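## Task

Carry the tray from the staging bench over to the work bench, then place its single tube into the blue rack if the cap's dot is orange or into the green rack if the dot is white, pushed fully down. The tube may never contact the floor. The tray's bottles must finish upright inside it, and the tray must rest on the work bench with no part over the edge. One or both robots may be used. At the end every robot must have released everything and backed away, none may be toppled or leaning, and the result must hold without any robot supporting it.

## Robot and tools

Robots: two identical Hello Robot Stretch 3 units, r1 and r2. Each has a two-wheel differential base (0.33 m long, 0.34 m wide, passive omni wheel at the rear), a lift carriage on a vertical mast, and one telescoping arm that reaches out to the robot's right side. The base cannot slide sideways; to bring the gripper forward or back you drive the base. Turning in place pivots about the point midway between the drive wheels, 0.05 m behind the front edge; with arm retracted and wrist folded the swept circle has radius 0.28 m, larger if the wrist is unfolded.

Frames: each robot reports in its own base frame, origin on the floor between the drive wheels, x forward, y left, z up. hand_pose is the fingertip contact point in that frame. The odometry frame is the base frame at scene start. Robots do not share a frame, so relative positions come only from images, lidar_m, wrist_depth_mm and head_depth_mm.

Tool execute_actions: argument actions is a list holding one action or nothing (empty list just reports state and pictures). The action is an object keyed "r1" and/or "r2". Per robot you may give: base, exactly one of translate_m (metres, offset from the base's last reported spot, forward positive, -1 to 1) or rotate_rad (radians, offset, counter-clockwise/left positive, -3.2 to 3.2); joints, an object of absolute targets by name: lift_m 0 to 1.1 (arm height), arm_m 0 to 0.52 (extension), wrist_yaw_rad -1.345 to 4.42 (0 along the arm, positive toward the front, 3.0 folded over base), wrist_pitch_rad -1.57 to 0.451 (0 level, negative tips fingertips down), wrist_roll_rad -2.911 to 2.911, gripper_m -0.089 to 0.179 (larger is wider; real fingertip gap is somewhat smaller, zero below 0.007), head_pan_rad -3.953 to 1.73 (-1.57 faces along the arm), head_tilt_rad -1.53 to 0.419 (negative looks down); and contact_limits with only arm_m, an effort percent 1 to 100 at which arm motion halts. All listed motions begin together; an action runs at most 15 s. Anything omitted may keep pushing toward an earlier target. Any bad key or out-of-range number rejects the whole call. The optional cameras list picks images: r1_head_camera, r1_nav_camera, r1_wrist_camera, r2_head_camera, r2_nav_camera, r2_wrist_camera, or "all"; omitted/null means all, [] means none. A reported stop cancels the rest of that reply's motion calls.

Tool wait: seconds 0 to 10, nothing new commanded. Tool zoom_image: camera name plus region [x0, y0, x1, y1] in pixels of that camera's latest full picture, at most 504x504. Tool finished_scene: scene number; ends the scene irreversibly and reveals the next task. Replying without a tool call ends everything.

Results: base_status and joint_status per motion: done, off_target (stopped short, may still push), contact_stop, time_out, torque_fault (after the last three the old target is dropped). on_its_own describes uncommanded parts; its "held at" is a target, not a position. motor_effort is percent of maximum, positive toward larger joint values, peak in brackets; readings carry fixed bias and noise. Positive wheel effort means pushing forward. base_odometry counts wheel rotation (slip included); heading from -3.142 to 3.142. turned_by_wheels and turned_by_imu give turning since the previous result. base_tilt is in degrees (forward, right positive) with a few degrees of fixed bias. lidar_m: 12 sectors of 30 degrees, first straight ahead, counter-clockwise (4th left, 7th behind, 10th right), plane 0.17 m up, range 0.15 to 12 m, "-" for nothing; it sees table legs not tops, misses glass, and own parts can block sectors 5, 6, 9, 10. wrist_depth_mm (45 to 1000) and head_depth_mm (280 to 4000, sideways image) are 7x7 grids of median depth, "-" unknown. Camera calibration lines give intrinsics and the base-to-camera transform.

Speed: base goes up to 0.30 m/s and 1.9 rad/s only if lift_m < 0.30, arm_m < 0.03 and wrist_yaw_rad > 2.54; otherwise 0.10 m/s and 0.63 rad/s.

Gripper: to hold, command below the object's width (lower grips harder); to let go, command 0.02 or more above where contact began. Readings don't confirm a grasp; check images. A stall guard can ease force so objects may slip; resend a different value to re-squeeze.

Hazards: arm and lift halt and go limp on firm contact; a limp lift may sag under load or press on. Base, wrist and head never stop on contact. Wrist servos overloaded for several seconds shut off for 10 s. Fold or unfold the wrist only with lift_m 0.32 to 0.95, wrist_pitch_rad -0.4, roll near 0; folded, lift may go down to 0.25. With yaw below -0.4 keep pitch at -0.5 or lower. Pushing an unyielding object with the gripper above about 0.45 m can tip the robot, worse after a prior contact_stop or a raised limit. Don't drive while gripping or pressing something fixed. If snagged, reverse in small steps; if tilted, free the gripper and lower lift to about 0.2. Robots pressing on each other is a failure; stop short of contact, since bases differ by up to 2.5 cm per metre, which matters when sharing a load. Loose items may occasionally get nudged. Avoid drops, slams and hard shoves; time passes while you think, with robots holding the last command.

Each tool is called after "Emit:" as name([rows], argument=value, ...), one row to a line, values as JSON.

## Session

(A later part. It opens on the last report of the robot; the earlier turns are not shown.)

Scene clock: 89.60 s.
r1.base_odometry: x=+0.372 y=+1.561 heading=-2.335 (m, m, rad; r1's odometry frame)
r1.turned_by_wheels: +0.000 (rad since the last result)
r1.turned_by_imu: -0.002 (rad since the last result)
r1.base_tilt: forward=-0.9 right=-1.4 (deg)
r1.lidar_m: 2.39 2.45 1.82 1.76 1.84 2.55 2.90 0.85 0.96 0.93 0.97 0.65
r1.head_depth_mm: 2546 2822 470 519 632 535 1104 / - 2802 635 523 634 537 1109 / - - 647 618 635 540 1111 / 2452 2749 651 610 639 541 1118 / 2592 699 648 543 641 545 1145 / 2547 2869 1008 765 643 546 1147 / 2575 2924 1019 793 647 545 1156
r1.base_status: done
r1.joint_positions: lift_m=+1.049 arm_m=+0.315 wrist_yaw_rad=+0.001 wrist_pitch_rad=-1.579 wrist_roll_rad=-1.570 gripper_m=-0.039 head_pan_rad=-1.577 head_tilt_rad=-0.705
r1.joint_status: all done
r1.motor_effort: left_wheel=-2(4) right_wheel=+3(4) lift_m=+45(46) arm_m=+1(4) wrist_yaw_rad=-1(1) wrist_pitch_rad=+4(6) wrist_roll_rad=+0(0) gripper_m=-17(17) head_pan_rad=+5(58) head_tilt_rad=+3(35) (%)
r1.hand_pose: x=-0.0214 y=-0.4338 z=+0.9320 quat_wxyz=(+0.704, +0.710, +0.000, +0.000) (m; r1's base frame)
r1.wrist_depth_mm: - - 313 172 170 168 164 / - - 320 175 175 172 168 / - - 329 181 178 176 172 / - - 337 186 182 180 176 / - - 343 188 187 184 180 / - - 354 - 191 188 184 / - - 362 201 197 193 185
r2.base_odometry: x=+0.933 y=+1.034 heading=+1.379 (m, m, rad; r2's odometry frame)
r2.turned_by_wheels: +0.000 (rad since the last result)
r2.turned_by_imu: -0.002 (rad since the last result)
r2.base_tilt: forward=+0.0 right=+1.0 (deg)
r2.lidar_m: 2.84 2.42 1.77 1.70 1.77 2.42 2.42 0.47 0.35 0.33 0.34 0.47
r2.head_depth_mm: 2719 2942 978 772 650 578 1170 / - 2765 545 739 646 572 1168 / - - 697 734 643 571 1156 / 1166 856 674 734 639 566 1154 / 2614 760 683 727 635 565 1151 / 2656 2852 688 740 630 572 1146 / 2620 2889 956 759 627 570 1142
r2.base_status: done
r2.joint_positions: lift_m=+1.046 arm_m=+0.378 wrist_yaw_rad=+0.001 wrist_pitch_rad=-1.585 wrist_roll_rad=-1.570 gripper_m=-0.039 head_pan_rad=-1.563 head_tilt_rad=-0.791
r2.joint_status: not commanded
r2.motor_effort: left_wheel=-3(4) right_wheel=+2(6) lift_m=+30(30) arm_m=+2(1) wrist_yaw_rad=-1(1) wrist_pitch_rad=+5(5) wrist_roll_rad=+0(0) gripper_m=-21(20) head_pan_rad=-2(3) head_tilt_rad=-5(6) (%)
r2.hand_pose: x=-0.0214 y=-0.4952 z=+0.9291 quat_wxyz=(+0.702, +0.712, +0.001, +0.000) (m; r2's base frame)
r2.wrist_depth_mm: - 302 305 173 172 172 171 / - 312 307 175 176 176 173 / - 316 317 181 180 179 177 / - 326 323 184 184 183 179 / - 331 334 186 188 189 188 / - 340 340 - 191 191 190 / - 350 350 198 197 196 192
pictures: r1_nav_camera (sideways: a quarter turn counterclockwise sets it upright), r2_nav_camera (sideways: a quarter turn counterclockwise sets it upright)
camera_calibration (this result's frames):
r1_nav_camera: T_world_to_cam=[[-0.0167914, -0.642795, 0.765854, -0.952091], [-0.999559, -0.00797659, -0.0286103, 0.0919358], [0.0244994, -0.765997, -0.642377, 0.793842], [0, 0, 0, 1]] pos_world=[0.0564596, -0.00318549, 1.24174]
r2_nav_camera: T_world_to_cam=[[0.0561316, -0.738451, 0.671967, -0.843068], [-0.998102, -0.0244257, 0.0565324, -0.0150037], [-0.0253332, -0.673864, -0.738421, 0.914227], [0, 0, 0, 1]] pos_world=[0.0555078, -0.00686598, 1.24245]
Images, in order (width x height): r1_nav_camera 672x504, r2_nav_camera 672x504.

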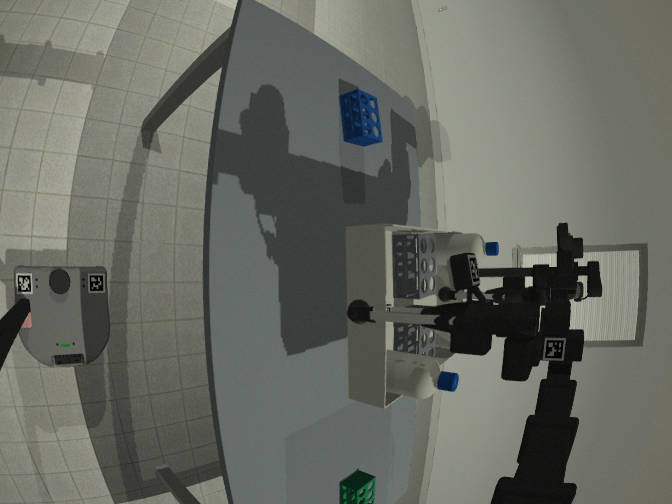

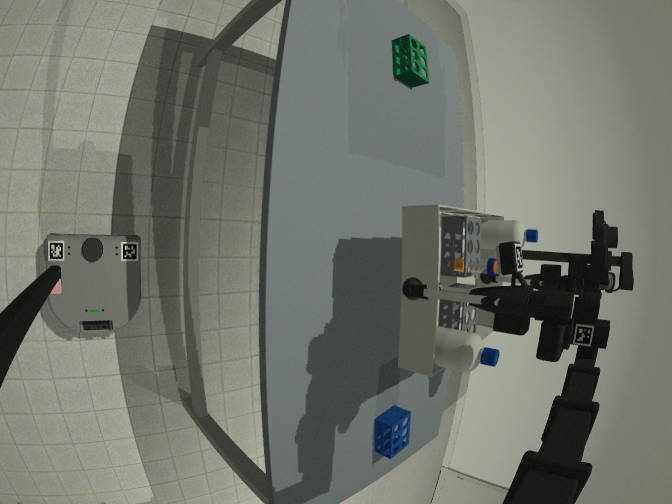

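Emit:
execute_actions([
  {"r1":{"joints":{"lift_m":0.913,"arm_m":0.308}},"r2":{"joints":{"lift_m":0.91}}},
], cameras=[])

Emit:
execute_actions([
  {"r1":{"joints":{"gripper_m":0.05}},"r2":{"joints":{"gripper_m":0.05}}},
], cameras=[])

Emit:
execute_actions([
  {"r1":{"joints":{"lift_m":1.05}},"r2":{"joints":{"lift_m":1.05}}},
], cameras=[])

Emit:
execute_actions([
  {"r2":{"base":{"translate_m":-0.2},"joints":{"arm_m":0.01}}},
], cameras=[])

Emit:
execute_actions([
  {"r1":{"joints":{"arm_m":0.5,"gripper_m":0.075}},"r2":{"joints":{"lift_m":0.75}}},
], cameras=["r1_wrist_camera","r2_head_camera","r1_head_camera"])

Scene clock: 93.90 s.
r1.base_odometry: x=+0.372 y=+1.561 heading=-2.335 (m, m, rad; r1's odometry frame)
r1.turned_by_wheels: +0.000 (rad since the last result)
r1.turned_by_imu: +0.000 (rad since the last result)
r1.base_tilt: forward=-0.9 right=-1.3 (deg)
r1.lidar_m: 2.39 2.44 1.81 1.76 1.84 2.56 2.89 0.85 0.96 0.93 0.97 0.65
r1.head_depth_mm: 2486 2766 - 570 609 535 1106 / 2524 2723 882 585 603 536 1119 / 2462 750 - 722 605 538 1114 / 799 757 886 726 609 542 1115 / 2536 2850 842 731 609 544 1145 / 2548 2894 1013 788 643 545 1147 / 2566 2890 1022 793 648 547 1155
r1.base_status: not commanded
r1.joint_positions: lift_m=+0.913 arm_m=+0.308 wrist_yaw_rad=+0.001 wrist_pitch_rad=-1.578 wrist_roll_rad=-1.570 gripper_m=-0.039 head_pan_rad=-1.577 head_tilt_rad=-0.705
r1.joint_status: all done
r1.motor_effort: left_wheel=-2(2) right_wheel=+2(3) lift_m=+26(41) arm_m=-1(1) wrist_yaw_rad=-1(1) wrist_pitch_rad=+3(3) wrist_roll_rad=+0(0) gripper_m=-15(17) head_pan_rad=+5(5) head_tilt_rad=+4(4) (%)
r1.hand_pose: x=-0.0214 y=-0.4272 z=+0.7958 quat_wxyz=(+0.704, +0.710, +0.000, +0.000) (m; r1's base frame)
r1.wrist_depth_mm: 187 184 181 173 170 168 165 / 191 188 185 177 173 171 168 / 196 191 189 181 177 175 172 / 200 196 193 185 182 179 176 / 205 201 198 193 186 183 181 / - 205 202 - 190 188 184 / - 211 207 204 197 193 187
r2.base_odometry: x=+0.933 y=+1.034 heading=+1.379 (m, m, rad; r2's odometry frame)
r2.turned_by_wheels: +0.000 (rad since the last result)
r2.turned_by_imu: -0.001 (rad since the last result)
r2.base_tilt: forward=+0.3 right=+0.7 (deg)
r2.lidar_m: 2.84 2.42 1.76 1.70 1.76 2.42 2.41 0.47 0.34 0.33 0.34 0.47
r2.head_depth_mm: 2596 2946 - - 633 576 1172 / 2590 2814 868 647 647 573 1165 / 2581 - - 674 643 570 1159 / 731 1074 929 748 636 567 1147 / 2601 2963 835 741 633 564 1147 / 2627 2944 968 741 629 571 1141 / 2635 2835 958 758 625 570 1137
r2.base_status: not commanded
r2.joint_positions: lift_m=+0.910 arm_m=+0.378 wrist_yaw_rad=+0.001 wrist_pitch_rad=-1.582 wrist_roll_rad=-1.571 gripper_m=-0.039 head_pan_rad=-1.563 head_tilt_rad=-0.791
r2.joint_status: all done
r2.motor_effort: left_wheel=-3(3) right_wheel=+2(1) lift_m=+17(28) arm_m=+1(1) wrist_yaw_rad=-1(2) wrist_pitch_rad=+3(5) wrist_roll_rad=+0(0) gripper_m=-19(20) head_pan_rad=-3(2) head_tilt_rad=-6(7) (%)
r2.hand_pose: x=-0.0214 y=-0.4960 z=+0.7929 quat_wxyz=(+0.703, +0.711, +0.001, +0.000) (m; r2's base frame)
r2.wrist_depth_mm: 175 176 176 173 173 173 171 / 179 179 179 177 175 175 175 / 183 184 184 180 179 180 175 / 188 187 188 184 184 184 179 / 193 192 192 188 188 188 189 / 197 196 198 - 193 192 190 / 203 202 203 200 197 196 192
pictures: none
No camera images: the call's "cameras" was empty. Leave "cameras" out to get every camera's image.

Scene clock: 95.30 s.
r1.base_odometry: x=+0.372 y=+1.561 heading=-2.335 (m, m, rad; r1's odometry frame)
r1.turned_by_wheels: +0.000 (rad since the last result)
r1.turned_by_imu: +0.000 (rad since the last result)
r1.base_tilt: forward=-1.0 right=-1.3 (deg)
r1.lidar_m: 2.39 2.45 1.82 1.76 1.84 2.55 2.89 0.85 0.96 0.93 0.97 0.65
r1.head_depth_mm: 2506 2804 - 573 609 535 1109 / 2511 2721 882 584 604 537 1114 / 2451 751 - 725 607 540 1109 / 792 757 888 732 608 540 1116 / 2498 2842 843 733 609 543 1136 / 2553 2884 1013 791 644 544 1145 / 2566 2855 1020 789 646 546 1152
r1.base_status: not commanded
r1.joint_positions: lift_m=+0.913 arm_m=+0.308 wrist_yaw_rad=+0.001 wrist_pitch_rad=-1.569 wrist_roll_rad=-1.570 gripper_m=+0.050 head_pan_rad=-1.577 head_tilt_rad=-0.705
r1.joint_status: all done
r1.motor_effort: left_wheel=-2(2) right_wheel=+2(3) lift_m=+25(26) arm_m=-1(1) wrist_yaw_rad=-2(1) wrist_pitch_rad=+0(3) wrist_roll_rad=+0(0) gripper_m=+0(78) head_pan_rad=+4(4) head_tilt_rad=+3(4) (%)
r1.hand_pose: x=-0.0214 y=-0.4296 z=+0.7956 quat_wxyz=(+0.708, +0.707, +0.000, +0.000) (m; r1's base frame)
r1.wrist_depth_mm: 185 182 181 175 175 172 169 / 189 186 185 180 178 177 171 / 194 191 188 185 181 180 173 / 198 195 193 189 186 184 178 / 202 200 198 192 189 188 185 / 208 204 202 196 194 191 187 / - 209 207 202 200 196 190
r2.base_odometry: x=+0.933 y=+1.034 heading=+1.379 (m, m, rad; r2's odometry frame)
r2.turned_by_wheels: +0.000 (rad since the last result)
r2.turned_by_imu: +0.000 (rad since the last result)
r2.base_tilt: forward=+0.2 right=+0.7 (deg)
r2.lidar_m: 2.84 2.41 1.76 1.70 1.77 2.41 2.41 0.47 0.34 0.33 0.34 0.47
r2.head_depth_mm: 2603 2878 - - 632 577 1168 / 2626 2790 870 649 647 573 1171 / 2563 - - 675 643 570 1164 / 730 1074 947 746 634 566 1156 / 2630 2920 837 745 634 562 1151 / 2615 2858 963 740 629 571 1135 / 2647 2876 952 757 626 569 1137
r2.base_status: not commanded
r2.joint_positions: lift_m=+0.910 arm_m=+0.378 wrist_yaw_rad=+0.001 wrist_pitch_rad=-1.570 wrist_roll_rad=-1.571 gripper_m=+0.050 head_pan_rad=-1.563 head_tilt_rad=-0.791
r2.joint_status: all done
r2.motor_effort: left_wheel=-3(2) right_wheel=+2(2) lift_m=+17(17) arm_m=+1(1) wrist_yaw_rad=-1(1) wrist_pitch_rad=+0(3) wrist_roll_rad=+0(0) gripper_m=+0(87) head_pan_rad=-3(2) head_tilt_rad=-5(6) (%)
r2.hand_pose: x=-0.0214 y=-0.4989 z=+0.7926 quat_wxyz=(+0.707, +0.707, +0.001, +0.000) (m; r2's base frame)
r2.wrist_depth_mm: 174 175 176 174 176 175 172 / 178 178 181 178 177 180 176 / 181 182 185 182 183 183 180 / 187 187 187 186 188 188 181 / 191 191 191 192 191 193 192 / 195 196 - 195 - 197 192 / 199 201 202 202 202 202 197
pictures: none
No camera images: the call's "cameras" was empty. Leave "cameras" out to get every camera's image.

Scene clock: 97.40 s.
r1.base_odometry: x=+0.372 y=+1.561 heading=-2.335 (m, m, rad; r1's odometry frame)
r1.turned_by_wheels: +0.000 (rad since the last result)
r1.turned_by_imu: +0.000 (rad since the last result)
r1.base_tilt: forward=-1.0 right=-1.3 (deg)
r1.lidar_m: 2.39 2.45 1.82 1.76 1.84 2.55 2.90 0.85 0.96 0.93 0.97 0.65
r1.head_depth_mm: 2515 2854 983 743 608 534 1109 / - 2821 907 585 603 536 1115 / - - 872 732 606 539 1118 / 2482 2775 880 742 607 541 1121 / 2540 2860 900 738 612 543 1141 / 2568 2893 1010 785 645 545 1144 / 2585 2916 1025 790 648 545 1152
r1.base_status: not commanded
r1.joint_positions: lift_m=+1.050 arm_m=+0.308 wrist_yaw_rad=+0.001 wrist_pitch_rad=-1.568 wrist_roll_rad=-1.570 gripper_m=+0.050 head_pan_rad=-1.577 head_tilt_rad=-0.705
r1.joint_status: all done
r1.motor_effort: left_wheel=-2(2) right_wheel=+2(3) lift_m=+40(40) arm_m=-1(2) wrist_yaw_rad=-2(1) wrist_pitch_rad=+0(0) wrist_roll_rad=+0(0) gripper_m=+1(0) head_pan_rad=+5(4) head_tilt_rad=+3(4) (%)
r1.hand_pose: x=-0.0214 y=-0.4298 z=+0.9320 quat_wxyz=(+0.708, +0.706, +0.000, +0.000) (m; r1's base frame)
r1.wrist_depth_mm: - - 315 309 286 270 245 / - - 323 313 311 283 250 / - - 327 323 318 288 255 / - - 334 329 325 298 289 / - - 342 337 333 305 320 / - - 349 342 335 305 271 / - - 360 352 230 304 302
r2.base_odometry: x=+0.933 y=+1.034 heading=+1.379 (m, m, rad; r2's odometry frame)
r2.turned_by_wheels: +0.000 (rad since the last result)
r2.turned_by_imu: +0.000 (rad since the last result)
r2.base_tilt: forward=+0.2 right=+0.8 (deg)
r2.lidar_m: 2.84 2.42 1.76 1.70 1.77 2.42 2.41 0.47 0.35 0.33 0.34 0.47
r2.head_depth_mm: 2661 2955 1016 794 652 577 1176 / 2732 2944 1004 649 647 574 1161 / - - 945 677 644 569 1163 / 1258 1435 933 747 635 565 1159 / 2612 2811 833 746 634 564 1150 / 2621 2909 963 741 628 571 1144 / 2611 2880 956 756 626 568 1137
r2.base_status: not commanded
r2.joint_positions: lift_m=+1.050 arm_m=+0.378 wrist_yaw_rad=+0.001 wrist_pitch_rad=-1.570 wrist_roll_rad=-1.571 gripper_m=+0.050 head_pan_rad=-1.563 head_tilt_rad=-0.791
r2.joint_status: all done
r2.motor_effort: left_wheel=-3(3) right_wheel=+2(2) lift_m=+26(27) arm_m=+1(1) wrist_yaw_rad=-1(2) wrist_pitch_rad=+0(0) wrist_roll_rad=+0(0) gripper_m=+1(0) head_pan_rad=-3(3) head_tilt_rad=-5(6) (%)
r2.hand_pose: x=-0.0214 y=-0.4991 z=+0.9320 quat_wxyz=(+0.707, +0.707, +0.001, +0.000) (m; r2's base frame)
r2.wrist_depth_mm: - 304 304 304 301 271 273 / - 309 314 311 314 288 284 / - 319 318 316 320 292 262 / - 326 327 329 325 296 327 / - 330 333 333 333 305 335 / - 341 - 344 - 316 318 / - 352 352 314 229 291 310
pictures: none
No camera images: the call's "cameras" was empty. Leave "cameras" out to get every camera's image.

Scene clock: 101.30 s.
r1.base_odometry: x=+0.372 y=+1.561 heading=-2.335 (m, m, rad; r1's odometry frame)
r1.turned_by_wheels: +0.000 (rad since the last result)
r1.turned_by_imu: +0.000 (rad since the last result)
r1.base_tilt: forward=-0.9 right=-1.4 (deg)
r1.lidar_m: 2.38 2.45 1.81 1.76 1.84 2.56 2.89 0.85 0.97 0.93 0.97 0.65
r1.head_depth_mm: 2556 2794 983 746 611 537 1108 / - 2827 904 583 603 538 1111 / - - 871 730 607 540 1116 / 2540 2794 878 742 608 541 1116 / 2416 2832 896 734 612 544 1141 / 2567 2882 1023 788 644 545 1148 / 2548 2940 1023 789 646 548 1150
r1.base_status: not commanded
r1.joint_positions: lift_m=+1.050 arm_m=+0.308 wrist_yaw_rad=+0.001 wrist_pitch_rad=-1.568 wrist_roll_rad=-1.570 gripper_m=+0.050 head_pan_rad=-1.577 head_tilt_rad=-0.705
r1.joint_status: not commanded
r1.motor_effort: left_wheel=-2(2) right_wheel=+3(2) lift_m=+40(39) arm_m=-1(2) wrist_yaw_rad=-1(1) wrist_pitch_rad=+0(0) wrist_roll_rad=+0(0) gripper_m=+0(1) head_pan_rad=+6(6) head_tilt_rad=+5(4) (%)
r1.hand_pose: x=-0.0214 y=-0.4298 z=+0.9320 quat_wxyz=(+0.708, +0.706, +0.000, +0.000) (m; r1's base frame)
r1.wrist_depth_mm: - - 314 310 287 270 245 / - - 321 315 313 285 251 / - - 328 324 317 289 255 / - - 336 330 326 298 287 / - - 343 335 332 306 321 / - - 352 344 336 306 270 / - - 362 352 229 307 303
r2.base_odometry: x=+0.895 y=+0.838 heading=+1.379 (m, m, rad; r2's odometry frame)
r2.turned_by_wheels: +0.000 (rad since the last result)
r2.turned_by_imu: -0.001 (rad since the last result)
r2.base_tilt: forward=+0.1 right=+0.8 (deg)
r2.lidar_m: 3.03 2.41 1.76 1.70 1.76 2.42 2.22 0.47 0.35 0.33 0.35 0.47
r2.head_depth_mm: 2564 - - - - - 989 / 2576 - - - - - 997 / 2585 - - - - - - / 2598 2932 982 776 645 - 1090 / 2549 2888 941 638 634 - 1119 / 723 1450 928 761 647 - 1033 / 2663 2867 840 751 637 - 1017
r2.base_status: done
r2.joint_positions: lift_m=+1.050 arm_m=+0.010 wrist_yaw_rad=+0.001 wrist_pitch_rad=-1.569 wrist_roll_rad=-1.571 gripper_m=+0.050 head_pan_rad=-1.563 head_tilt_rad=-0.791
r2.joint_status: all done
r2.motor_effort: left_wheel=-2(10) right_wheel=+2(3) lift_m=+26(26) arm_m=-2(1) wrist_yaw_rad=-1(2) wrist_pitch_rad=-1(1) wrist_roll_rad=+0(0) gripper_m=+0(0) head_pan_rad=-3(3) head_tilt_rad=-5(5) (%)
r2.hand_pose: x=-0.0214 y=-0.1316 z=+0.9320 quat_wxyz=(+0.707, +0.707, +0.001, +0.000) (m; r2's base frame)
r2.wrist_depth_mm: - - - - - 315 316 / - - - - - 318 319 / - - - - - 326 326 / - - - - - 335 334 / - - - - - 342 346 / - - - - - 350 349 / - - - - - 358 362
pictures: none
No camera images: the call's "cameras" was empty. Leave "cameras" out to get every camera's image.

Scene clock: 104.87 s.
r1.base_odometry: x=+0.372 y=+1.561 heading=-2.335 (m, m, rad; r1's odometry frame)
r1.turned_by_wheels: +0.000 (rad since the last result)
r1.turned_by_imu: +0.000 (rad since the last result)
r1.base_tilt: forward=-0.9 right=-1.3 (deg)
r1.lidar_m: 2.39 2.45 1.81 1.76 1.84 2.56 2.90 0.85 0.96 0.93 0.97 0.65
r1.head_depth_mm: 2592 2799 983 744 609 536 1112 / 2528 2835 949 586 605 537 1116 / - 2868 887 730 606 539 1109 / 2532 2838 886 744 607 542 1118 / 2405 1129 844 737 611 543 1140 / 2416 2924 1015 789 645 544 1150 / 2568 2908 1019 796 647 548 1152
r1.base_status: not commanded
r1.joint_positions: lift_m=+1.050 arm_m=+0.500 wrist_yaw_rad=+0.001 wrist_pitch_rad=-1.567 wrist_roll_rad=-1.570 gripper_m=+0.075 head_pan_rad=-1.577 head_tilt_rad=-0.705
r1.joint_status: all done
r1.motor_effort: left_wheel=-2(2) right_wheel=+3(3) lift_m=+40(40) arm_m=+3(4) wrist_yaw_rad=-1(2) wrist_pitch_rad=-1(1) wrist_roll_rad=+0(0) gripper_m=+0(77) head_pan_rad=+5(4) head_tilt_rad=+4(6) (%)
r1.hand_pose: x=-0.0214 y=-0.6215 z=+0.9320 quat_wxyz=(+0.708, +0.706, +0.000, +0.000) (m; r1's base frame)
r1.wrist_depth_mm: 320 313 309 263 282 184 142 / 328 310 317 282 309 183 169 / 333 325 323 290 317 295 310 / 344 325 332 269 324 321 319 / 350 323 339 285 329 327 325 / 359 312 345 281 339 329 334 / 368 241 349 291 338 317 344
r2.base_odometry: x=+0.895 y=+0.838 heading=+1.379 (m, m, rad; r2's odometry frame)
r2.turned_by_wheels: +0.000 (rad since the last result)
r2.turned_by_imu: +0.000 (rad since the last result)
r2.base_tilt: forward=+0.0 right=+0.7 (deg)
r2.lidar_m: 3.02 2.42 1.77 1.70 1.76 2.41 2.22 0.47 0.35 0.33 0.34 0.47
r2.head_depth_mm: 2606 2951 1017 771 649 575 - / 2657 2884 1010 771 645 562 - / 2607 2904 1001 782 644 558 - / 2635 2911 983 775 639 567 - / 2629 2933 933 637 635 562 1144 / 1189 2777 900 760 631 573 1143 / 552 2817 825 752 625 567 1134
r2.base_status: not commanded
r2.joint_positions: lift_m=+0.750 arm_m=+0.010 wrist_yaw_rad=+0.001 wrist_pitch_rad=-1.569 wrist_roll_rad=-1.571 gripper_m=+0.050 head_pan_rad=-1.563 head_tilt_rad=-0.791
r2.joint_status: all done
r2.motor_effort: left_wheel=-2(2) right_wheel=+2(2) lift_m=+13(23) arm_m=-1(2) wrist_yaw_rad=-1(2) wrist_pitch_rad=-1(1) wrist_roll_rad=+0(0) gripper_m=+0(0) head_pan_rad=-3(3) head_tilt_rad=-6(5) (%)
r2.hand_pose: x=-0.0214 y=-0.1316 z=+0.6329 quat_wxyz=(+0.707, +0.707, +0.001, +0.000) (m; r2's base frame)
r2.wrist_depth_mm: 717 728 735 740 725 732 750 / 720 729 738 761 734 755 761 / 754 785 749 767 764 791 773 / 780 760 - 782 790 793 805 / - 794 - 813 797 806 806 / 806 815 - 814 - 843 839 / 833 823 848 854 797 871 873
pictures: r1_head_camera (sideways: a quarter turn clockwise sets it upright), r1_wrist_camera, r2_head_camera (sideways: a quarter turn clockwise sets it upright)
camera_calibration (this result's frames):
r1_head_camera: T_world_to_cam=[[0.0341076, 0.679989, -0.732429, 0.976974], [0.998562, 0.00714182, 0.0531313, -0.0644531], [0.0413596, -0.733188, -0.678767, 0.844478], [0, 0, 0, 1]] pos_world=[-0.00388908, -0.0447095, 1.29219]
r1_wrist_camera: T_world_to_cam=[[-0.0138874, -0.999261, -0.0358521, -0.582982], [-0.992701, 0.00948264, 0.120226, -0.0790076], [-0.119797, 0.0372601, -0.992099, 1.10607], [0, 0, 0, 1]] pos_world=[0.0459772, -0.623014, 1.08593]
r2_head_camera: T_world_to_cam=[[-0.0391558, 0.689159, -0.723552, 0.959557], [0.999233, 0.0272633, -0.0281073, 0.0338116], [0.000356054, -0.724097, -0.689698, 0.859513], [0, 0, 0, 1]] pos_world=[0.00348057, -0.0398379, 1.28804]
Images, in order (width x height): r1_head_camera 896x504, r1_wrist_camera 644x364, r2_head_camera 896x504.

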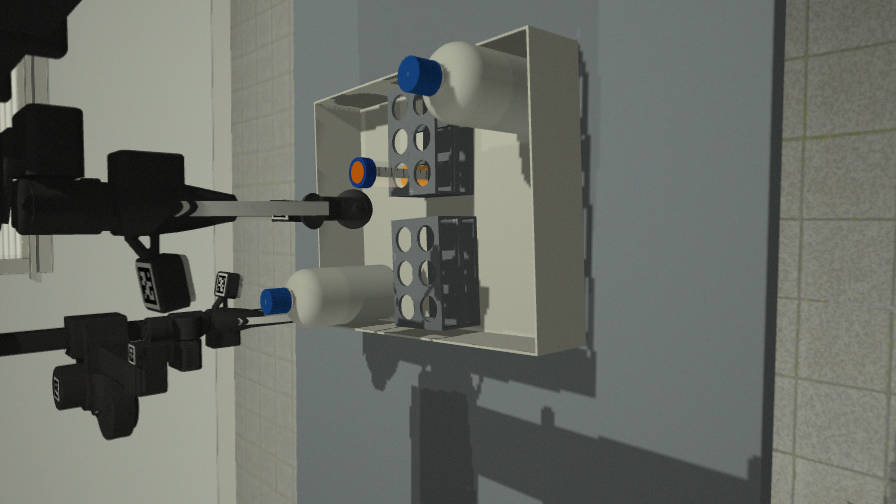

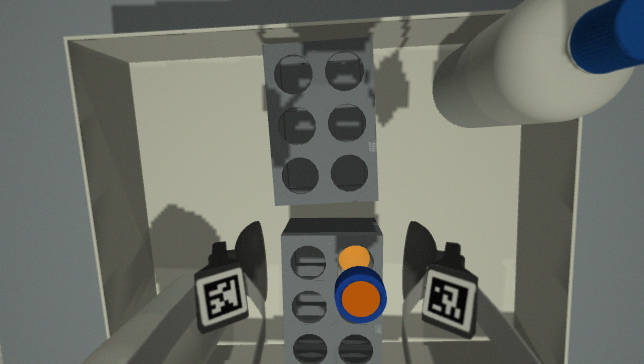

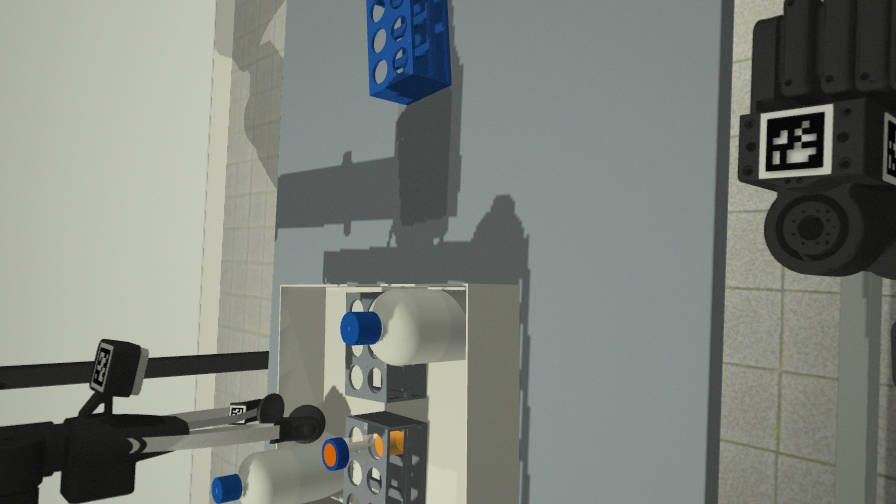

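Emit:
execute_actions([
  {"r1":{"base":{"translate_m":-0.04},"joints":{"arm_m":0.517}},"r2":{"base":{"translate_m":-0.2}}},
], cameras=[])

Emit:
execute_actions([
  {"r1":{"joints":{"lift_m":0.99}}},
], cameras=["r1_wrist_camera","r1_head_camera"])

Scene clock: 109.17 s.
r1.base_odometry: x=+0.399 y=+1.590 heading=-2.335 (m, m, rad; r1's odometry frame)
r1.turned_by_wheels: +0.000 (rad since the last result)
r1.turned_by_imu: +0.000 (rad since the last result)
r1.base_tilt: forward=-0.9 right=-1.4 (deg)
r1.lidar_m: 2.43 2.45 1.82 1.76 1.83 2.55 2.85 0.81 0.96 0.93 0.97 0.69
r1.head_depth_mm: 2555 2853 985 767 631 536 1107 / 2562 2822 985 572 607 539 1112 / - 2863 899 729 606 539 1109 / 2544 2866 903 746 608 542 1119 / 2502 2870 800 739 608 543 1121 / 2493 2845 1010 762 628 545 1153 / 1229 1155 1017 791 648 548 1149
r1.base_status: done
r1.joint_positions: lift_m=+1.050 arm_m=+0.517 wrist_yaw_rad=+0.001 wrist_pitch_rad=-1.567 wrist_roll_rad=-1.570 gripper_m=+0.075 head_pan_rad=-1.577 head_tilt_rad=-0.705
r1.joint_status: all done
r1.motor_effort: left_wheel=-2(4) right_wheel=+3(5) lift_m=+39(39) arm_m=+3(4) wrist_yaw_rad=-1(1) wrist_pitch_rad=-1(0) wrist_roll_rad=+0(0) gripper_m=+1(1) head_pan_rad=+5(4) head_tilt_rad=+4(4) (%)
r1.hand_pose: x=-0.0214 y=-0.6385 z=+0.9320 quat_wxyz=(+0.708, +0.706, +0.000, +0.000) (m; r1's base frame)
r1.wrist_depth_mm: 276 313 304 276 303 178 300 / 284 321 316 257 310 268 306 / 335 326 324 289 317 310 313 / 341 333 331 308 322 315 320 / 352 323 336 269 332 319 329 / 358 243 284 279 342 300 334 / 202 206 300 286 302 282 341
r2.base_odometry: x=+0.857 y=+0.641 heading=+1.379 (m, m, rad; r2's odometry frame)
r2.turned_by_wheels: +0.000 (rad since the last result)
r2.turned_by_imu: -0.001 (rad since the last result)
r2.base_tilt: forward=+0.2 right=+0.8 (deg)
r2.lidar_m: 3.22 2.42 1.76 1.70 1.77 2.42 2.02 2.21 0.35 0.33 0.34 0.47
r2.head_depth_mm: 2611 2982 2454 820 651 574 - / 2604 2920 1002 789 646 560 - / 2631 2917 994 765 643 560 - / 2636 2905 979 777 640 567 - / 2634 2911 980 768 635 565 1146 / 2624 2876 968 763 630 574 1139 / 2594 2864 916 712 626 569 1136
r2.base_status: done
r2.joint_positions: lift_m=+0.750 arm_m=+0.010 wrist_yaw_rad=+0.001 wrist_pitch_rad=-1.569 wrist_roll_rad=-1.571 gripper_m=+0.050 head_pan_rad=-1.563 head_tilt_rad=-0.791
r2.joint_status: not commanded
r2.motor_effort: left_wheel=-2(7) right_wheel=+2(4) lift_m=+13(13) arm_m=-1(1) wrist_yaw_rad=-2(1) wrist_pitch_rad=-1(0) wrist_roll_rad=+0(0) gripper_m=+0(1) head_pan_rad=-2(2) head_tilt_rad=-4(6) (%)
r2.hand_pose: x=-0.0214 y=-0.1316 z=+0.6329 quat_wxyz=(+0.707, +0.707, +0.001, +0.000) (m; r2's base frame)
r2.wrist_depth_mm: 733 722 722 738 727 747 749 / 754 728 751 747 750 764 762 / 766 745 754 761 777 776 772 / 760 788 - 805 791 777 792 / - 821 - 822 811 811 814 / 807 804 - 825 - 819 838 / 838 835 845 860 854 871 881
pictures: none
No camera images: the call's "cameras" was empty. Leave "cameras" out to get every camera's image.

Scene clock: 110.53 s.
r1.base_odometry: x=+0.399 y=+1.590 heading=-2.335 (m, m, rad; r1's odometry frame)
r1.turned_by_wheels: +0.000 (rad since the last result)
r1.turned_by_imu: +0.000 (rad since the last result)
r1.base_tilt: forward=-0.9 right=-1.4 (deg)
r1.lidar_m: 2.44 2.45 1.81 1.76 1.83 2.55 2.86 0.81 0.96 0.93 0.97 0.69
r1.head_depth_mm: 2430 2908 964 766 633 535 1111 / - 2822 987 571 605 538 1110 / - - 904 729 608 539 1112 / 2544 2753 901 740 608 542 1126 / 2547 2891 800 741 611 543 1125 / 2567 2839 1010 766 626 544 1141 / 1224 1149 1026 791 646 547 1152
r1.base_status: not commanded
r1.joint_positions: lift_m=+0.990 arm_m=+0.517 wrist_yaw_rad=+0.001 wrist_pitch_rad=-1.567 wrist_roll_rad=-1.570 gripper_m=+0.075 head_pan_rad=-1.577 head_tilt_rad=-0.705
r1.joint_status: all done
r1.motor_effort: left_wheel=-2(1) right_wheel=+4(4) lift_m=+19(36) arm_m=+3(3) wrist_yaw_rad=-1(1) wrist_pitch_rad=+0(1) wrist_roll_rad=+0(0) gripper_m=+0(0) head_pan_rad=+5(4) head_tilt_rad=+4(4) (%)
r1.hand_pose: x=-0.0214 y=-0.6385 z=+0.8728 quat_wxyz=(+0.708, +0.706, +0.000, +0.000) (m; r1's base frame)
r1.wrist_depth_mm: 254 256 224 193 246 174 159 / 256 261 250 198 252 251 200 / 254 266 258 202 257 255 213 / 251 274 270 264 264 260 214 / 249 279 274 209 268 266 217 / 237 243 275 149 276 273 230 / 175 197 279 220 281 269 232
r2.base_odometry: x=+0.857 y=+0.641 heading=+1.379 (m, m, rad; r2's odometry frame)
r2.turned_by_wheels: +0.000 (rad since the last result)
r2.turned_by_imu: +0.000 (rad since the last result)
r2.base_tilt: forward=+0.1 right=+0.8 (deg)
r2.lidar_m: 3.22 2.42 1.77 1.70 1.76 2.41 2.02 2.21 0.35 0.33 0.35 0.47
r2.head_depth_mm: 2637 2987 2493 817 654 576 - / 2649 2933 1009 791 648 562 - / 2609 2906 995 764 643 558 - / 2617 2928 987 772 638 565 - / 2617 2892 976 770 634 563 1150 / 2642 2905 960 764 628 573 1140 / 2542 2870 919 711 624 567 1136
r2.base_status: not commanded
r2.joint_positions: lift_m=+0.750 arm_m=+0.010 wrist_yaw_rad=+0.001 wrist_pitch_rad=-1.569 wrist_roll_rad=-1.571 gripper_m=+0.050 head_pan_rad=-1.563 head_tilt_rad=-0.791
r2.joint_status: not commanded
r2.motor_effort: left_wheel=-2(2) right_wheel=+2(2) lift_m=+14(13) arm_m=-1(1) wrist_yaw_rad=-2(2) wrist_pitch_rad=-1(1) wrist_roll_rad=+0(0) gripper_m=+0(0) head_pan_rad=-2(2) head_tilt_rad=-5(6) (%)
r2.hand_pose: x=-0.0214 y=-0.1316 z=+0.6329 quat_wxyz=(+0.707, +0.707, +0.001, +0.000) (m; r2's base frame)
r2.wrist_depth_mm: 734 719 725 726 725 735 744 / 749 747 741 764 743 753 757 / 762 746 759 767 760 767 791 / 765 779 - 796 792 803 794 / - 800 - 800 799 805 805 / 801 824 - 821 - 855 825 / 851 831 839 855 858 855 875
pictures: r1_head_camera (sideways: a quarter turn clockwise sets it upright), r1_wrist_camera
camera_calibration (this result's frames):
r1_head_camera: T_world_to_cam=[[0.0341075, 0.679988, -0.732429, 0.976975], [0.998562, 0.00714198, 0.0531313, -0.0644531], [0.0413597, -0.733188, -0.678767, 0.844478], [0, 0, 0, 1]] pos_world=[-0.00388908, -0.0447095, 1.29219]
r1_wrist_camera: T_world_to_cam=[[-0.0138873, -0.999261, -0.035852, -0.602098], [-0.992701, 0.00948265, 0.120226, -0.07173], [-0.119797, 0.0372599, -0.992099, 1.04798], [0, 0, 0, 1]] pos_world=[0.0459772, -0.64002, 1.02674]
Images, in order (width x height): r1_head_camera 896x504, r1_wrist_camera 644x364.

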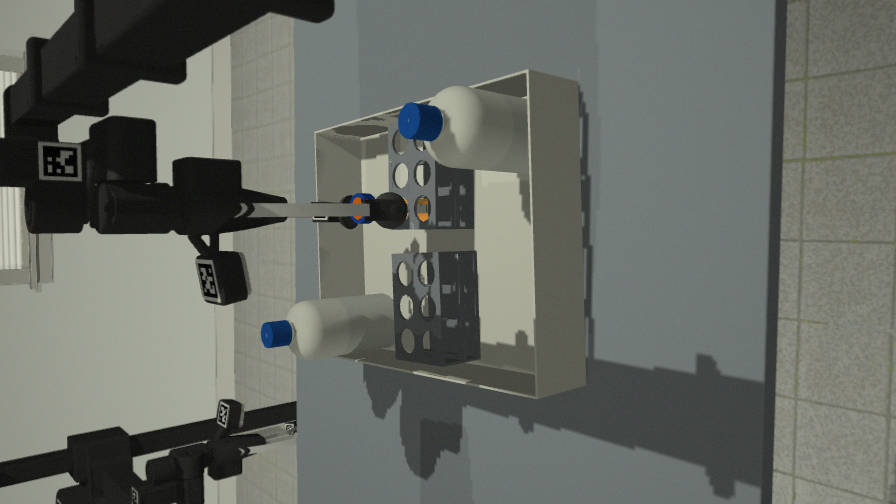

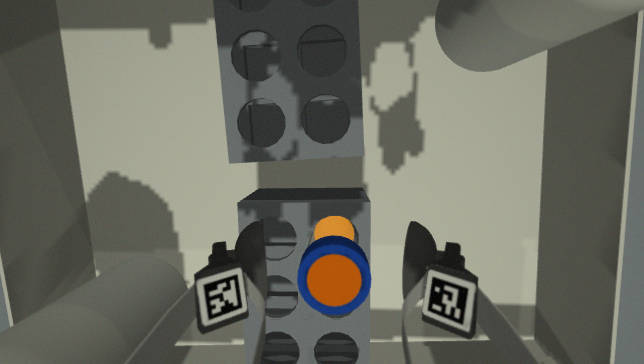

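Emit:
execute_actions([
  {"r1":{"joints":{"gripper_m":0.012}}},
], cameras=[])

Emit:
execute_actions([
  {"r1":{"joints":{"lift_m":1.095}}},
], cameras=[])

Emit:
execute_actions([
  {"r1":{"base":{"translate_m":0.46},"joints":{"arm_m":0.47}}},
], cameras=["r2_head_camera","r1_head_camera"])

Scene clock: 113.20 s.
r1.base_odometry: x=+0.399 y=+1.590 heading=-2.335 (m, m, rad; r1's odometry frame)
r1.turned_by_wheels: +0.000 (rad since the last result)
r1.turned_by_imu: +0.000 (rad since the last result)
r1.base_tilt: forward=-0.8 right=-1.4 (deg)
r1.lidar_m: 2.43 2.44 1.82 1.76 1.83 2.56 2.85 0.81 0.96 0.93 0.98 0.69
r1.head_depth_mm: 2399 2869 962 767 631 536 1111 / - 2817 987 573 604 539 1112 / - - 903 727 607 539 1121 / 2514 2835 898 744 609 540 1118 / 2545 2853 801 740 610 544 1121 / 2554 2815 1015 764 627 544 1146 / 1218 1155 1021 791 646 547 1154
r1.base_status: not commanded
r1.joint_positions: lift_m=+0.990 arm_m=+0.517 wrist_yaw_rad=+0.001 wrist_pitch_rad=-1.567 wrist_roll_rad=-1.570 gripper_m=+0.012 head_pan_rad=-1.577 head_tilt_rad=-0.705
r1.joint_status: all done
r1.motor_effort: left_wheel=-2(1) right_wheel=+3(3) lift_m=+19(19) arm_m=+3(2) wrist_yaw_rad=-1(1) wrist_pitch_rad=-1(1) wrist_roll_rad=+0(0) gripper_m=-8(83) head_pan_rad=+5(4) head_tilt_rad=+2(4) (%)
r1.hand_pose: x=-0.0214 y=-0.6385 z=+0.8728 quat_wxyz=(+0.708, +0.706, +0.000, +0.000) (m; r1's base frame)
r1.wrist_depth_mm: 256 256 223 193 247 175 159 / 256 262 251 197 253 251 201 / 254 267 257 202 259 256 213 / 251 272 268 263 264 261 214 / 249 279 275 208 269 266 218 / 237 243 283 147 - 272 231 / 174 207 273 219 274 277 232
r2.base_odometry: x=+0.857 y=+0.641 heading=+1.379 (m, m, rad; r2's odometry frame)
r2.turned_by_wheels: +0.000 (rad since the last result)
r2.turned_by_imu: +0.000 (rad since the last result)
r2.base_tilt: forward=+0.3 right=+0.8 (deg)
r2.lidar_m: 3.22 2.42 1.77 1.70 1.77 2.40 2.02 2.21 0.35 0.33 0.35 0.47
r2.head_depth_mm: 2647 2944 2507 818 649 576 - / 2620 2931 1002 790 646 562 - / 2599 2885 1003 764 642 559 - / 2622 2918 990 775 637 566 - / 2643 2909 973 769 633 564 1148 / 2608 2933 963 764 630 574 1140 / 2569 2826 918 714 626 569 1131
r2.base_status: not commanded
r2.joint_positions: lift_m=+0.750 arm_m=+0.010 wrist_yaw_rad=+0.001 wrist_pitch_rad=-1.569 wrist_roll_rad=-1.571 gripper_m=+0.050 head_pan_rad=-1.563 head_tilt_rad=-0.791
r2.joint_status: not commanded
r2.motor_effort: left_wheel=-2(2) right_wheel=+2(2) lift_m=+13(13) arm_m=-2(2) wrist_yaw_rad=-1(1) wrist_pitch_rad=-1(0) wrist_roll_rad=+0(0) gripper_m=+0(0) head_pan_rad=-2(3) head_tilt_rad=-7(6) (%)
r2.hand_pose: x=-0.0214 y=-0.1316 z=+0.6329 quat_wxyz=(+0.707, +0.707, +0.001, +0.000) (m; r2's base frame)
r2.wrist_depth_mm: 732 716 732 734 740 744 749 / 740 744 761 755 746 769 753 / 750 765 754 774 769 775 773 / 769 769 - 779 797 779 816 / - 806 - 803 784 812 832 / 813 816 - 823 - 834 831 / 838 829 839 851 851 852 863
pictures: none
No camera images: the call's "cameras" was empty. Leave "cameras" out to get every camera's image.

Scene clock: 115.00 s.
r1.base_odometry: x=+0.399 y=+1.590 heading=-2.335 (m, m, rad; r1's odometry frame)
r1.turned_by_wheels: +0.000 (rad since the last result)
r1.turned_by_imu: +0.000 (rad since the last result)
r1.base_tilt: forward=-0.8 right=-1.3 (deg)
r1.lidar_m: 2.42 2.45 1.82 1.76 1.84 2.56 2.86 0.81 0.96 0.93 0.97 0.69
r1.head_depth_mm: 2497 2816 983 768 630 536 1106 / 2513 2820 991 572 604 536 1111 / - 2831 882 728 608 539 1114 / 2496 2852 897 743 607 540 1120 / 2532 2851 800 738 610 544 1118 / 2544 2816 1015 763 629 546 1146 / 1215 1153 1017 794 650 548 1151
r1.base_status: not commanded
r1.joint_positions: lift_m=+1.095 arm_m=+0.517 wrist_yaw_rad=+0.001 wrist_pitch_rad=-1.567 wrist_roll_rad=-1.570 gripper_m=+0.012 head_pan_rad=-1.577 head_tilt_rad=-0.705
r1.joint_status: all done
r1.motor_effort: left_wheel=-2(1) right_wheel=+4(3) lift_m=+40(43) arm_m=+3(3) wrist_yaw_rad=-1(1) wrist_pitch_rad=+0(0) wrist_roll_rad=+0(0) gripper_m=-9(8) head_pan_rad=+4(5) head_tilt_rad=+4(4) (%)
r1.hand_pose: x=-0.0214 y=-0.6385 z=+0.9770 quat_wxyz=(+0.708, +0.706, +0.000, +0.000) (m; r1's base frame)
r1.wrist_depth_mm: 366 318 320 306 310 210 343 / 371 361 364 304 354 333 350 / 382 369 370 308 363 357 358 / 389 379 378 374 370 365 367 / 397 353 386 219 375 371 371 / 408 251 319 147 - 379 383 / 417 249 410 405 401 396 392
r2.base_odometry: x=+0.857 y=+0.641 heading=+1.379 (m, m, rad; r2's odometry frame)
r2.turned_by_wheels: +0.000 (rad since the last result)
r2.turned_by_imu: +0.000 (rad since the last result)
r2.base_tilt: forward=+0.1 right=+0.7 (deg)
r2.lidar_m: 3.23 2.41 1.77 1.70 1.76 2.41 2.02 2.21 0.35 0.33 0.35 0.47
r2.head_depth_mm: 2628 2940 2506 815 652 575 - / 2596 2888 1002 787 647 562 - / 2644 2945 999 765 642 558 - / 2620 2919 988 773 638 567 - / 2634 2878 978 767 633 563 1147 / 2640 2920 961 762 632 573 1147 / 2612 2835 917 712 626 571 1139
r2.base_status: not commanded
r2.joint_positions: lift_m=+0.750 arm_m=+0.010 wrist_yaw_rad=+0.001 wrist_pitch_rad=-1.569 wrist_roll_rad=-1.571 gripper_m=+0.050 head_pan_rad=-1.563 head_tilt_rad=-0.791
r2.joint_status: not commanded
r2.motor_effort: left_wheel=-3(3) right_wheel=+2(2) lift_m=+13(14) arm_m=-2(1) wrist_yaw_rad=-1(1) wrist_pitch_rad=+0(1) wrist_roll_rad=+0(0) gripper_m=+1(0) head_pan_rad=-2(3) head_tilt_rad=-6(6) (%)
r2.hand_pose: x=-0.0214 y=-0.1316 z=+0.6329 quat_wxyz=(+0.707, +0.707, +0.001, +0.000) (m; r2's base frame)
r2.wrist_depth_mm: 739 723 726 738 730 751 733 / 744 738 742 764 742 753 751 / 762 760 756 757 774 782 790 / 768 783 - 783 782 785 792 / - 812 - 791 795 805 804 / 813 838 - 812 - 829 834 / 825 846 850 849 863 838 847
pictures: none
No camera images: the call's "cameras" was empty. Leave "cameras" out to get every camera's image.

Scene clock: 121.10 s.
r1.base_odometry: x=+0.081 y=+1.258 heading=-2.336 (m, m, rad; r1's odometry frame)
r1.turned_by_wheels: +0.000 (rad since the last result)
r1.turned_by_imu: +0.000 (rad since the last result)
r1.base_tilt: forward=-0.9 right=-1.3 (deg)
r1.lidar_m: 1.97 2.43 1.81 1.75 1.83 2.55 1.26 1.31 0.97 0.94 0.33 2.17
r1.head_depth_mm: 2502 2798 981 769 631 535 1137 / 2526 2850 992 774 635 539 1133 / - 2809 955 751 636 539 1135 / 2442 2838 998 734 638 542 1143 / 2508 2901 1004 783 641 543 1121 / 2563 2911 2444 811 644 545 1086 / 2562 2905 2475 1916 1560 548 1150
r1.base_status: done
r1.joint_positions: lift_m=+1.095 arm_m=+0.470 wrist_yaw_rad=+0.001 wrist_pitch_rad=-1.567 wrist_roll_rad=-1.570 gripper_m=+0.012 head_pan_rad=-1.577 head_tilt_rad=-0.705
r1.joint_status: all done
r1.motor_effort: left_wheel=-2(3) right_wheel=+3(8) lift_m=+40(40) arm_m=-3(2) wrist_yaw_rad=-1(1) wrist_pitch_rad=-1(1) wrist_roll_rad=+1(0) gripper_m=-8(8) head_pan_rad=+4(5) head_tilt_rad=+3(4) (%)
r1.hand_pose: x=-0.0214 y=-0.5921 z=+0.9770 quat_wxyz=(+0.708, +0.706, +0.000, +0.000) (m; r1's base frame)
r1.wrist_depth_mm: 367 362 354 353 351 345 343 / 376 369 366 362 357 356 349 / 382 378 373 367 360 361 358 / 394 387 381 376 370 370 364 / - 396 391 219 377 378 370 / - 402 398 147 - 386 384 / - 413 409 402 400 397 394
r2.base_odometry: x=+0.857 y=+0.641 heading=+1.379 (m, m, rad; r2's odometry frame)
r2.turned_by_wheels: +0.000 (rad since the last result)
r2.turned_by_imu: -0.001 (rad since the last result)
r2.base_tilt: forward=+0.1 right=+0.8 (deg)
r2.lidar_m: 3.23 2.43 1.77 1.71 1.76 2.42 2.02 2.21 0.35 0.33 0.35 0.47
r2.head_depth_mm: 2605 2969 2491 819 653 576 - / 2553 2914 1009 783 647 561 - / 585 2916 997 765 643 560 - / 1252 2873 959 775 638 565 - / 2614 2938 979 769 633 561 1146 / 2692 2898 966 763 633 572 1145 / 2594 2838 921 710 627 572 1137
r2.base_status: not commanded
r2.joint_positions: lift_m=+0.750 arm_m=+0.010 wrist_yaw_rad=+0.001 wrist_pitch_rad=-1.569 wrist_roll_rad=-1.571 gripper_m=+0.050 head_pan_rad=-1.563 head_tilt_rad=-0.791
r2.joint_status: not commanded
r2.motor_effort: left_wheel=-2(2) right_wheel=+2(3) lift_m=+13(13) arm_m=-1(1) wrist_yaw_rad=-1(1) wrist_pitch_rad=-1(1) wrist_roll_rad=+0(0) gripper_m=+1(0) head_pan_rad=-3(2) head_tilt_rad=-5(4) (%)
r2.hand_pose: x=-0.0214 y=-0.1316 z=+0.6329 quat_wxyz=(+0.707, +0.707, +0.001, +0.000) (m; r2's base frame)
r2.wrist_depth_mm: 716 704 739 738 721 744 730 / 737 737 745 753 769 755 757 / 747 763 757 768 765 786 795 / 763 766 - 792 787 789 795 / - 802 - 820 802 815 821 / 813 807 - 825 - 842 834 / 823 842 837 843 870 845 876
pictures: r1_head_camera (sideways: a quarter turn clockwise sets it upright), r2_head_camera (sideways: a quarter turn clockwise sets it upright)
camera_calibration (this result's frames):
r1_head_camera: T_world_to_cam=[[0.0340957, 0.679987, -0.732431, 0.976976], [0.998562, 0.00715944, 0.0531313, -0.0644531], [0.0413724, -0.733189, -0.678765, 0.844476], [0, 0, 0, 1]] pos_world=[-0.0038883, -0.0447097, 1.29219]
r2_head_camera: T_world_to_cam=[[-0.0391558, 0.689159, -0.723552, 0.959557], [0.999233, 0.0272633, -0.0281073, 0.0338116], [0.000356054, -0.724097, -0.689698, 0.859513], [0, 0, 0, 1]] pos_world=[0.00348057, -0.0398379, 1.28804]
Images, in order (width x height): r1_head_camera 896x504, r2_head_camera 896x504.

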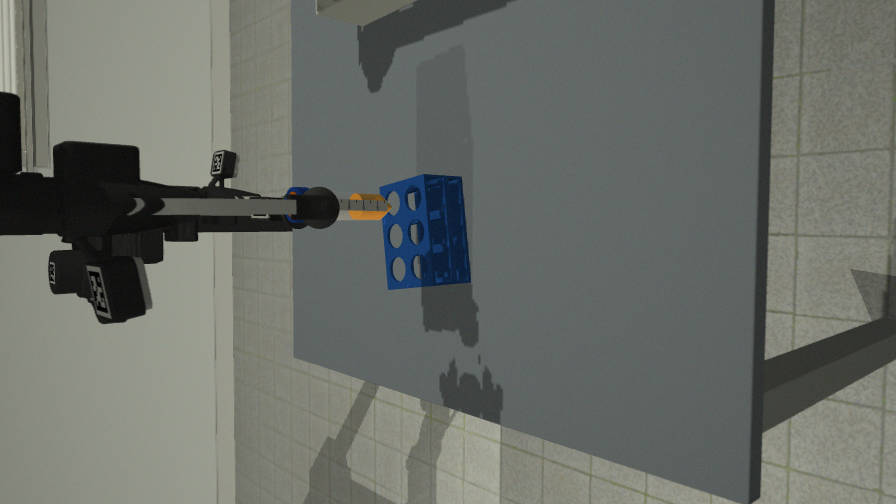

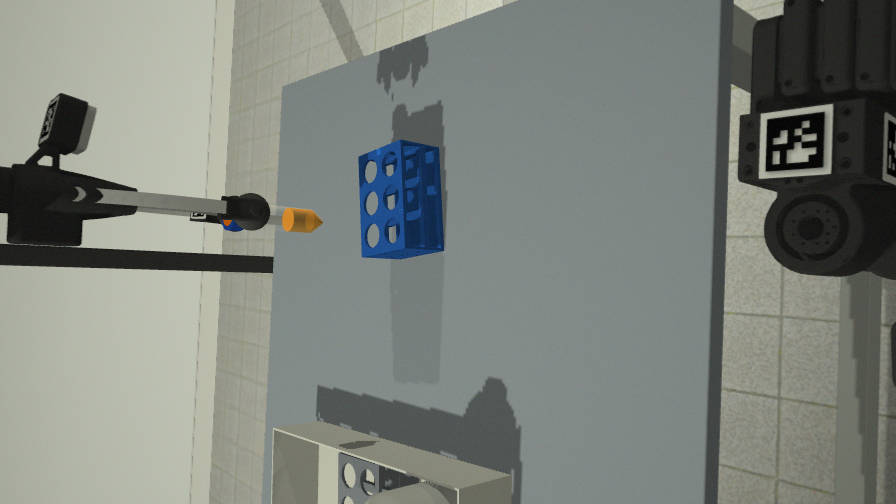

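Emit:
execute_actions([
  {"r1":{"base":{"translate_m":-0.013},"joints":{"arm_m":0.496,"lift_m":1.06}}},
], cameras=["r2_head_camera","r1_head_camera"])

Emit:
zoom_image(camera="r1_head_camera", region=[300,130,500,310])

Emit:
zoom_image(camera="r2_head_camera", region=[260,130,460,310])

Scene clock: 123.97 s.
r1.base_odometry: x=+0.090 y=+1.268 heading=-2.336 (m, m, rad; r1's odometry frame)
r1.turned_by_wheels: +0.000 (rad since the last result)
r1.turned_by_imu: +0.000 (rad since the last result)
r1.base_tilt: forward=-0.9 right=-1.4 (deg)
r1.lidar_m: 1.99 2.44 1.81 1.75 1.82 2.54 1.24 1.31 0.97 0.94 0.34 2.17
r1.head_depth_mm: 2528 2850 982 766 632 536 1130 / 2561 2806 990 772 635 537 1130 / - 2845 988 751 636 539 1125 / 1184 2856 998 736 640 541 1140 / 2466 2879 1010 760 643 542 1144 / 2570 2892 2445 784 643 546 787 / 2559 2925 2466 1920 1483 547 1152
r1.base_status: done
r1.joint_positions: lift_m=+1.060 arm_m=+0.496 wrist_yaw_rad=+0.001 wrist_pitch_rad=-1.567 wrist_roll_rad=-1.570 gripper_m=+0.012 head_pan_rad=-1.577 head_tilt_rad=-0.705
r1.joint_status: all done
r1.motor_effort: left_wheel=-2(5) right_wheel=+3(6) lift_m=+19(35) arm_m=+3(3) wrist_yaw_rad=-1(1) wrist_pitch_rad=-1(1) wrist_roll_rad=+0(0) gripper_m=-8(8) head_pan_rad=+5(4) head_tilt_rad=+4(4) (%)
r1.hand_pose: x=-0.0214 y=-0.6176 z=+0.9428 quat_wxyz=(+0.708, +0.706, +0.000, +0.000) (m; r1's base frame)
r1.wrist_depth_mm: 329 329 325 320 317 313 310 / 337 334 333 326 323 320 318 / 342 342 338 324 329 328 324 / 352 350 345 334 336 336 331 / 364 358 352 220 343 342 339 / 370 365 362 147 - 350 345 / 381 375 372 365 366 356 355
r2.base_odometry: x=+0.857 y=+0.641 heading=+1.379 (m, m, rad; r2's odometry frame)
r2.turned_by_wheels: +0.000 (rad since the last result)
r2.turned_by_imu: +0.000 (rad since the last result)
r2.base_tilt: forward=+0.3 right=+0.8 (deg)
r2.lidar_m: 3.23 2.42 1.77 1.70 1.76 2.41 2.02 2.21 0.35 0.33 0.35 0.47
r2.head_depth_mm: 2589 2934 2500 820 649 575 - / 2550 2933 1009 788 646 563 - / 581 2872 996 765 643 559 - / 569 2832 920 771 638 570 - / 2659 2917 980 769 634 563 1149 / 2624 2949 967 760 631 574 1141 / 2641 2931 916 713 626 570 1140
r2.base_status: not commanded
r2.joint_positions: lift_m=+0.750 arm_m=+0.010 wrist_yaw_rad=+0.001 wrist_pitch_rad=-1.569 wrist_roll_rad=-1.571 gripper_m=+0.050 head_pan_rad=-1.563 head_tilt_rad=-0.791
r2.joint_status: not commanded
r2.motor_effort: left_wheel=-2(2) right_wheel=+2(1) lift_m=+13(14) arm_m=-1(2) wrist_yaw_rad=-1(1) wrist_pitch_rad=-1(1) wrist_roll_rad=+0(0) gripper_m=+0(0) head_pan_rad=-3(2) head_tilt_rad=-6(6) (%)
r2.hand_pose: x=-0.0214 y=-0.1316 z=+0.6329 quat_wxyz=(+0.707, +0.707, +0.001, +0.000) (m; r2's base frame)
r2.wrist_depth_mm: 726 726 734 743 728 748 748 / 748 733 750 752 750 752 757 / 762 767 765 769 767 781 773 / 762 776 - 774 799 794 807 / - 805 - 791 799 808 810 / 810 825 - 809 - 834 822 / 819 832 827 847 866 857 875
pictures: r1_head_camera (sideways: a quarter turn clockwise sets it upright), r2_head_camera (sideways: a quarter turn clockwise sets it upright)
camera_calibration (this result's frames):
r1_head_camera: T_world_to_cam=[[0.0340951, 0.679987, -0.732431, 0.976977], [0.998562, 0.00716031, 0.0531313, -0.0644531], [0.041373, -0.733189, -0.678765, 0.844476], [0, 0, 0, 1]] pos_world=[-0.00388826, -0.0447097, 1.29219]
r2_head_camera: T_world_to_cam=[[-0.0391558, 0.689159, -0.723552, 0.959557], [0.999233, 0.0272633, -0.0281073, 0.0338116], [0.000356055, -0.724097, -0.689698, 0.859513], [0, 0, 0, 1]] pos_world=[0.00348057, -0.0398379, 1.28804]
Images, in order (width x height): r1_head_camera 896x504, r2_head_camera 896x504.

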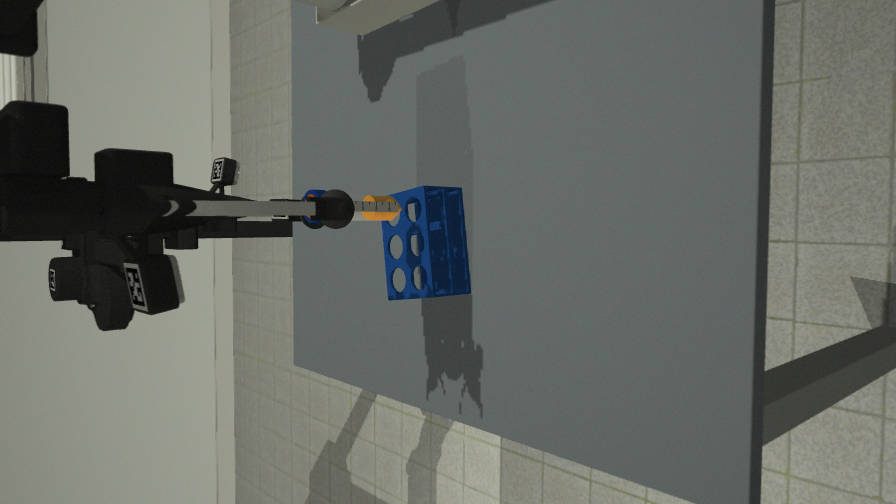

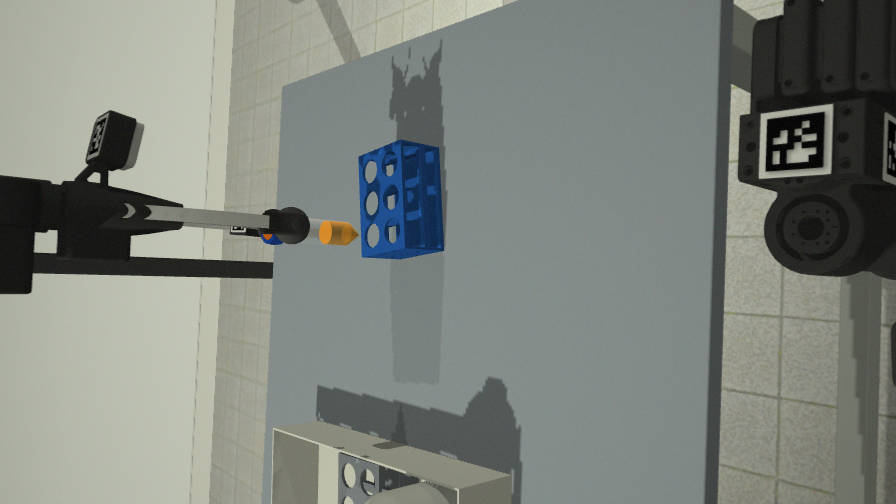

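Region (300, 130, 500, 310) of r1_head_camera's 896x504 image, scaled by 2.520, with more detail than that image has; it fills the top 454 rows of this view, and the rest is white.

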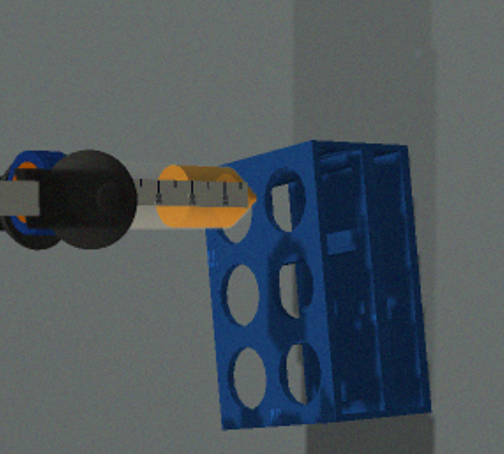

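Region (260, 130, 460, 310) of r2_head_camera's 896x504 image, scaled by 2.520, with more detail than that image has; it fills the top 454 rows of this view, and the rest is white.

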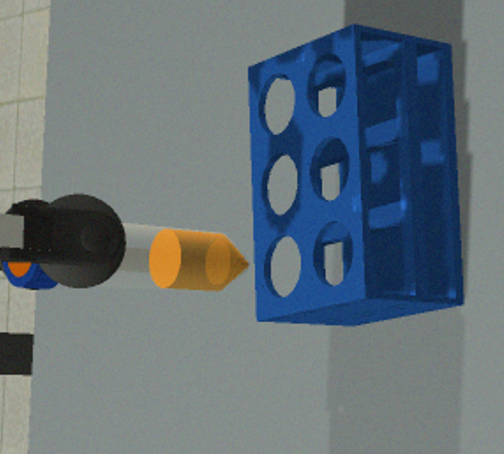

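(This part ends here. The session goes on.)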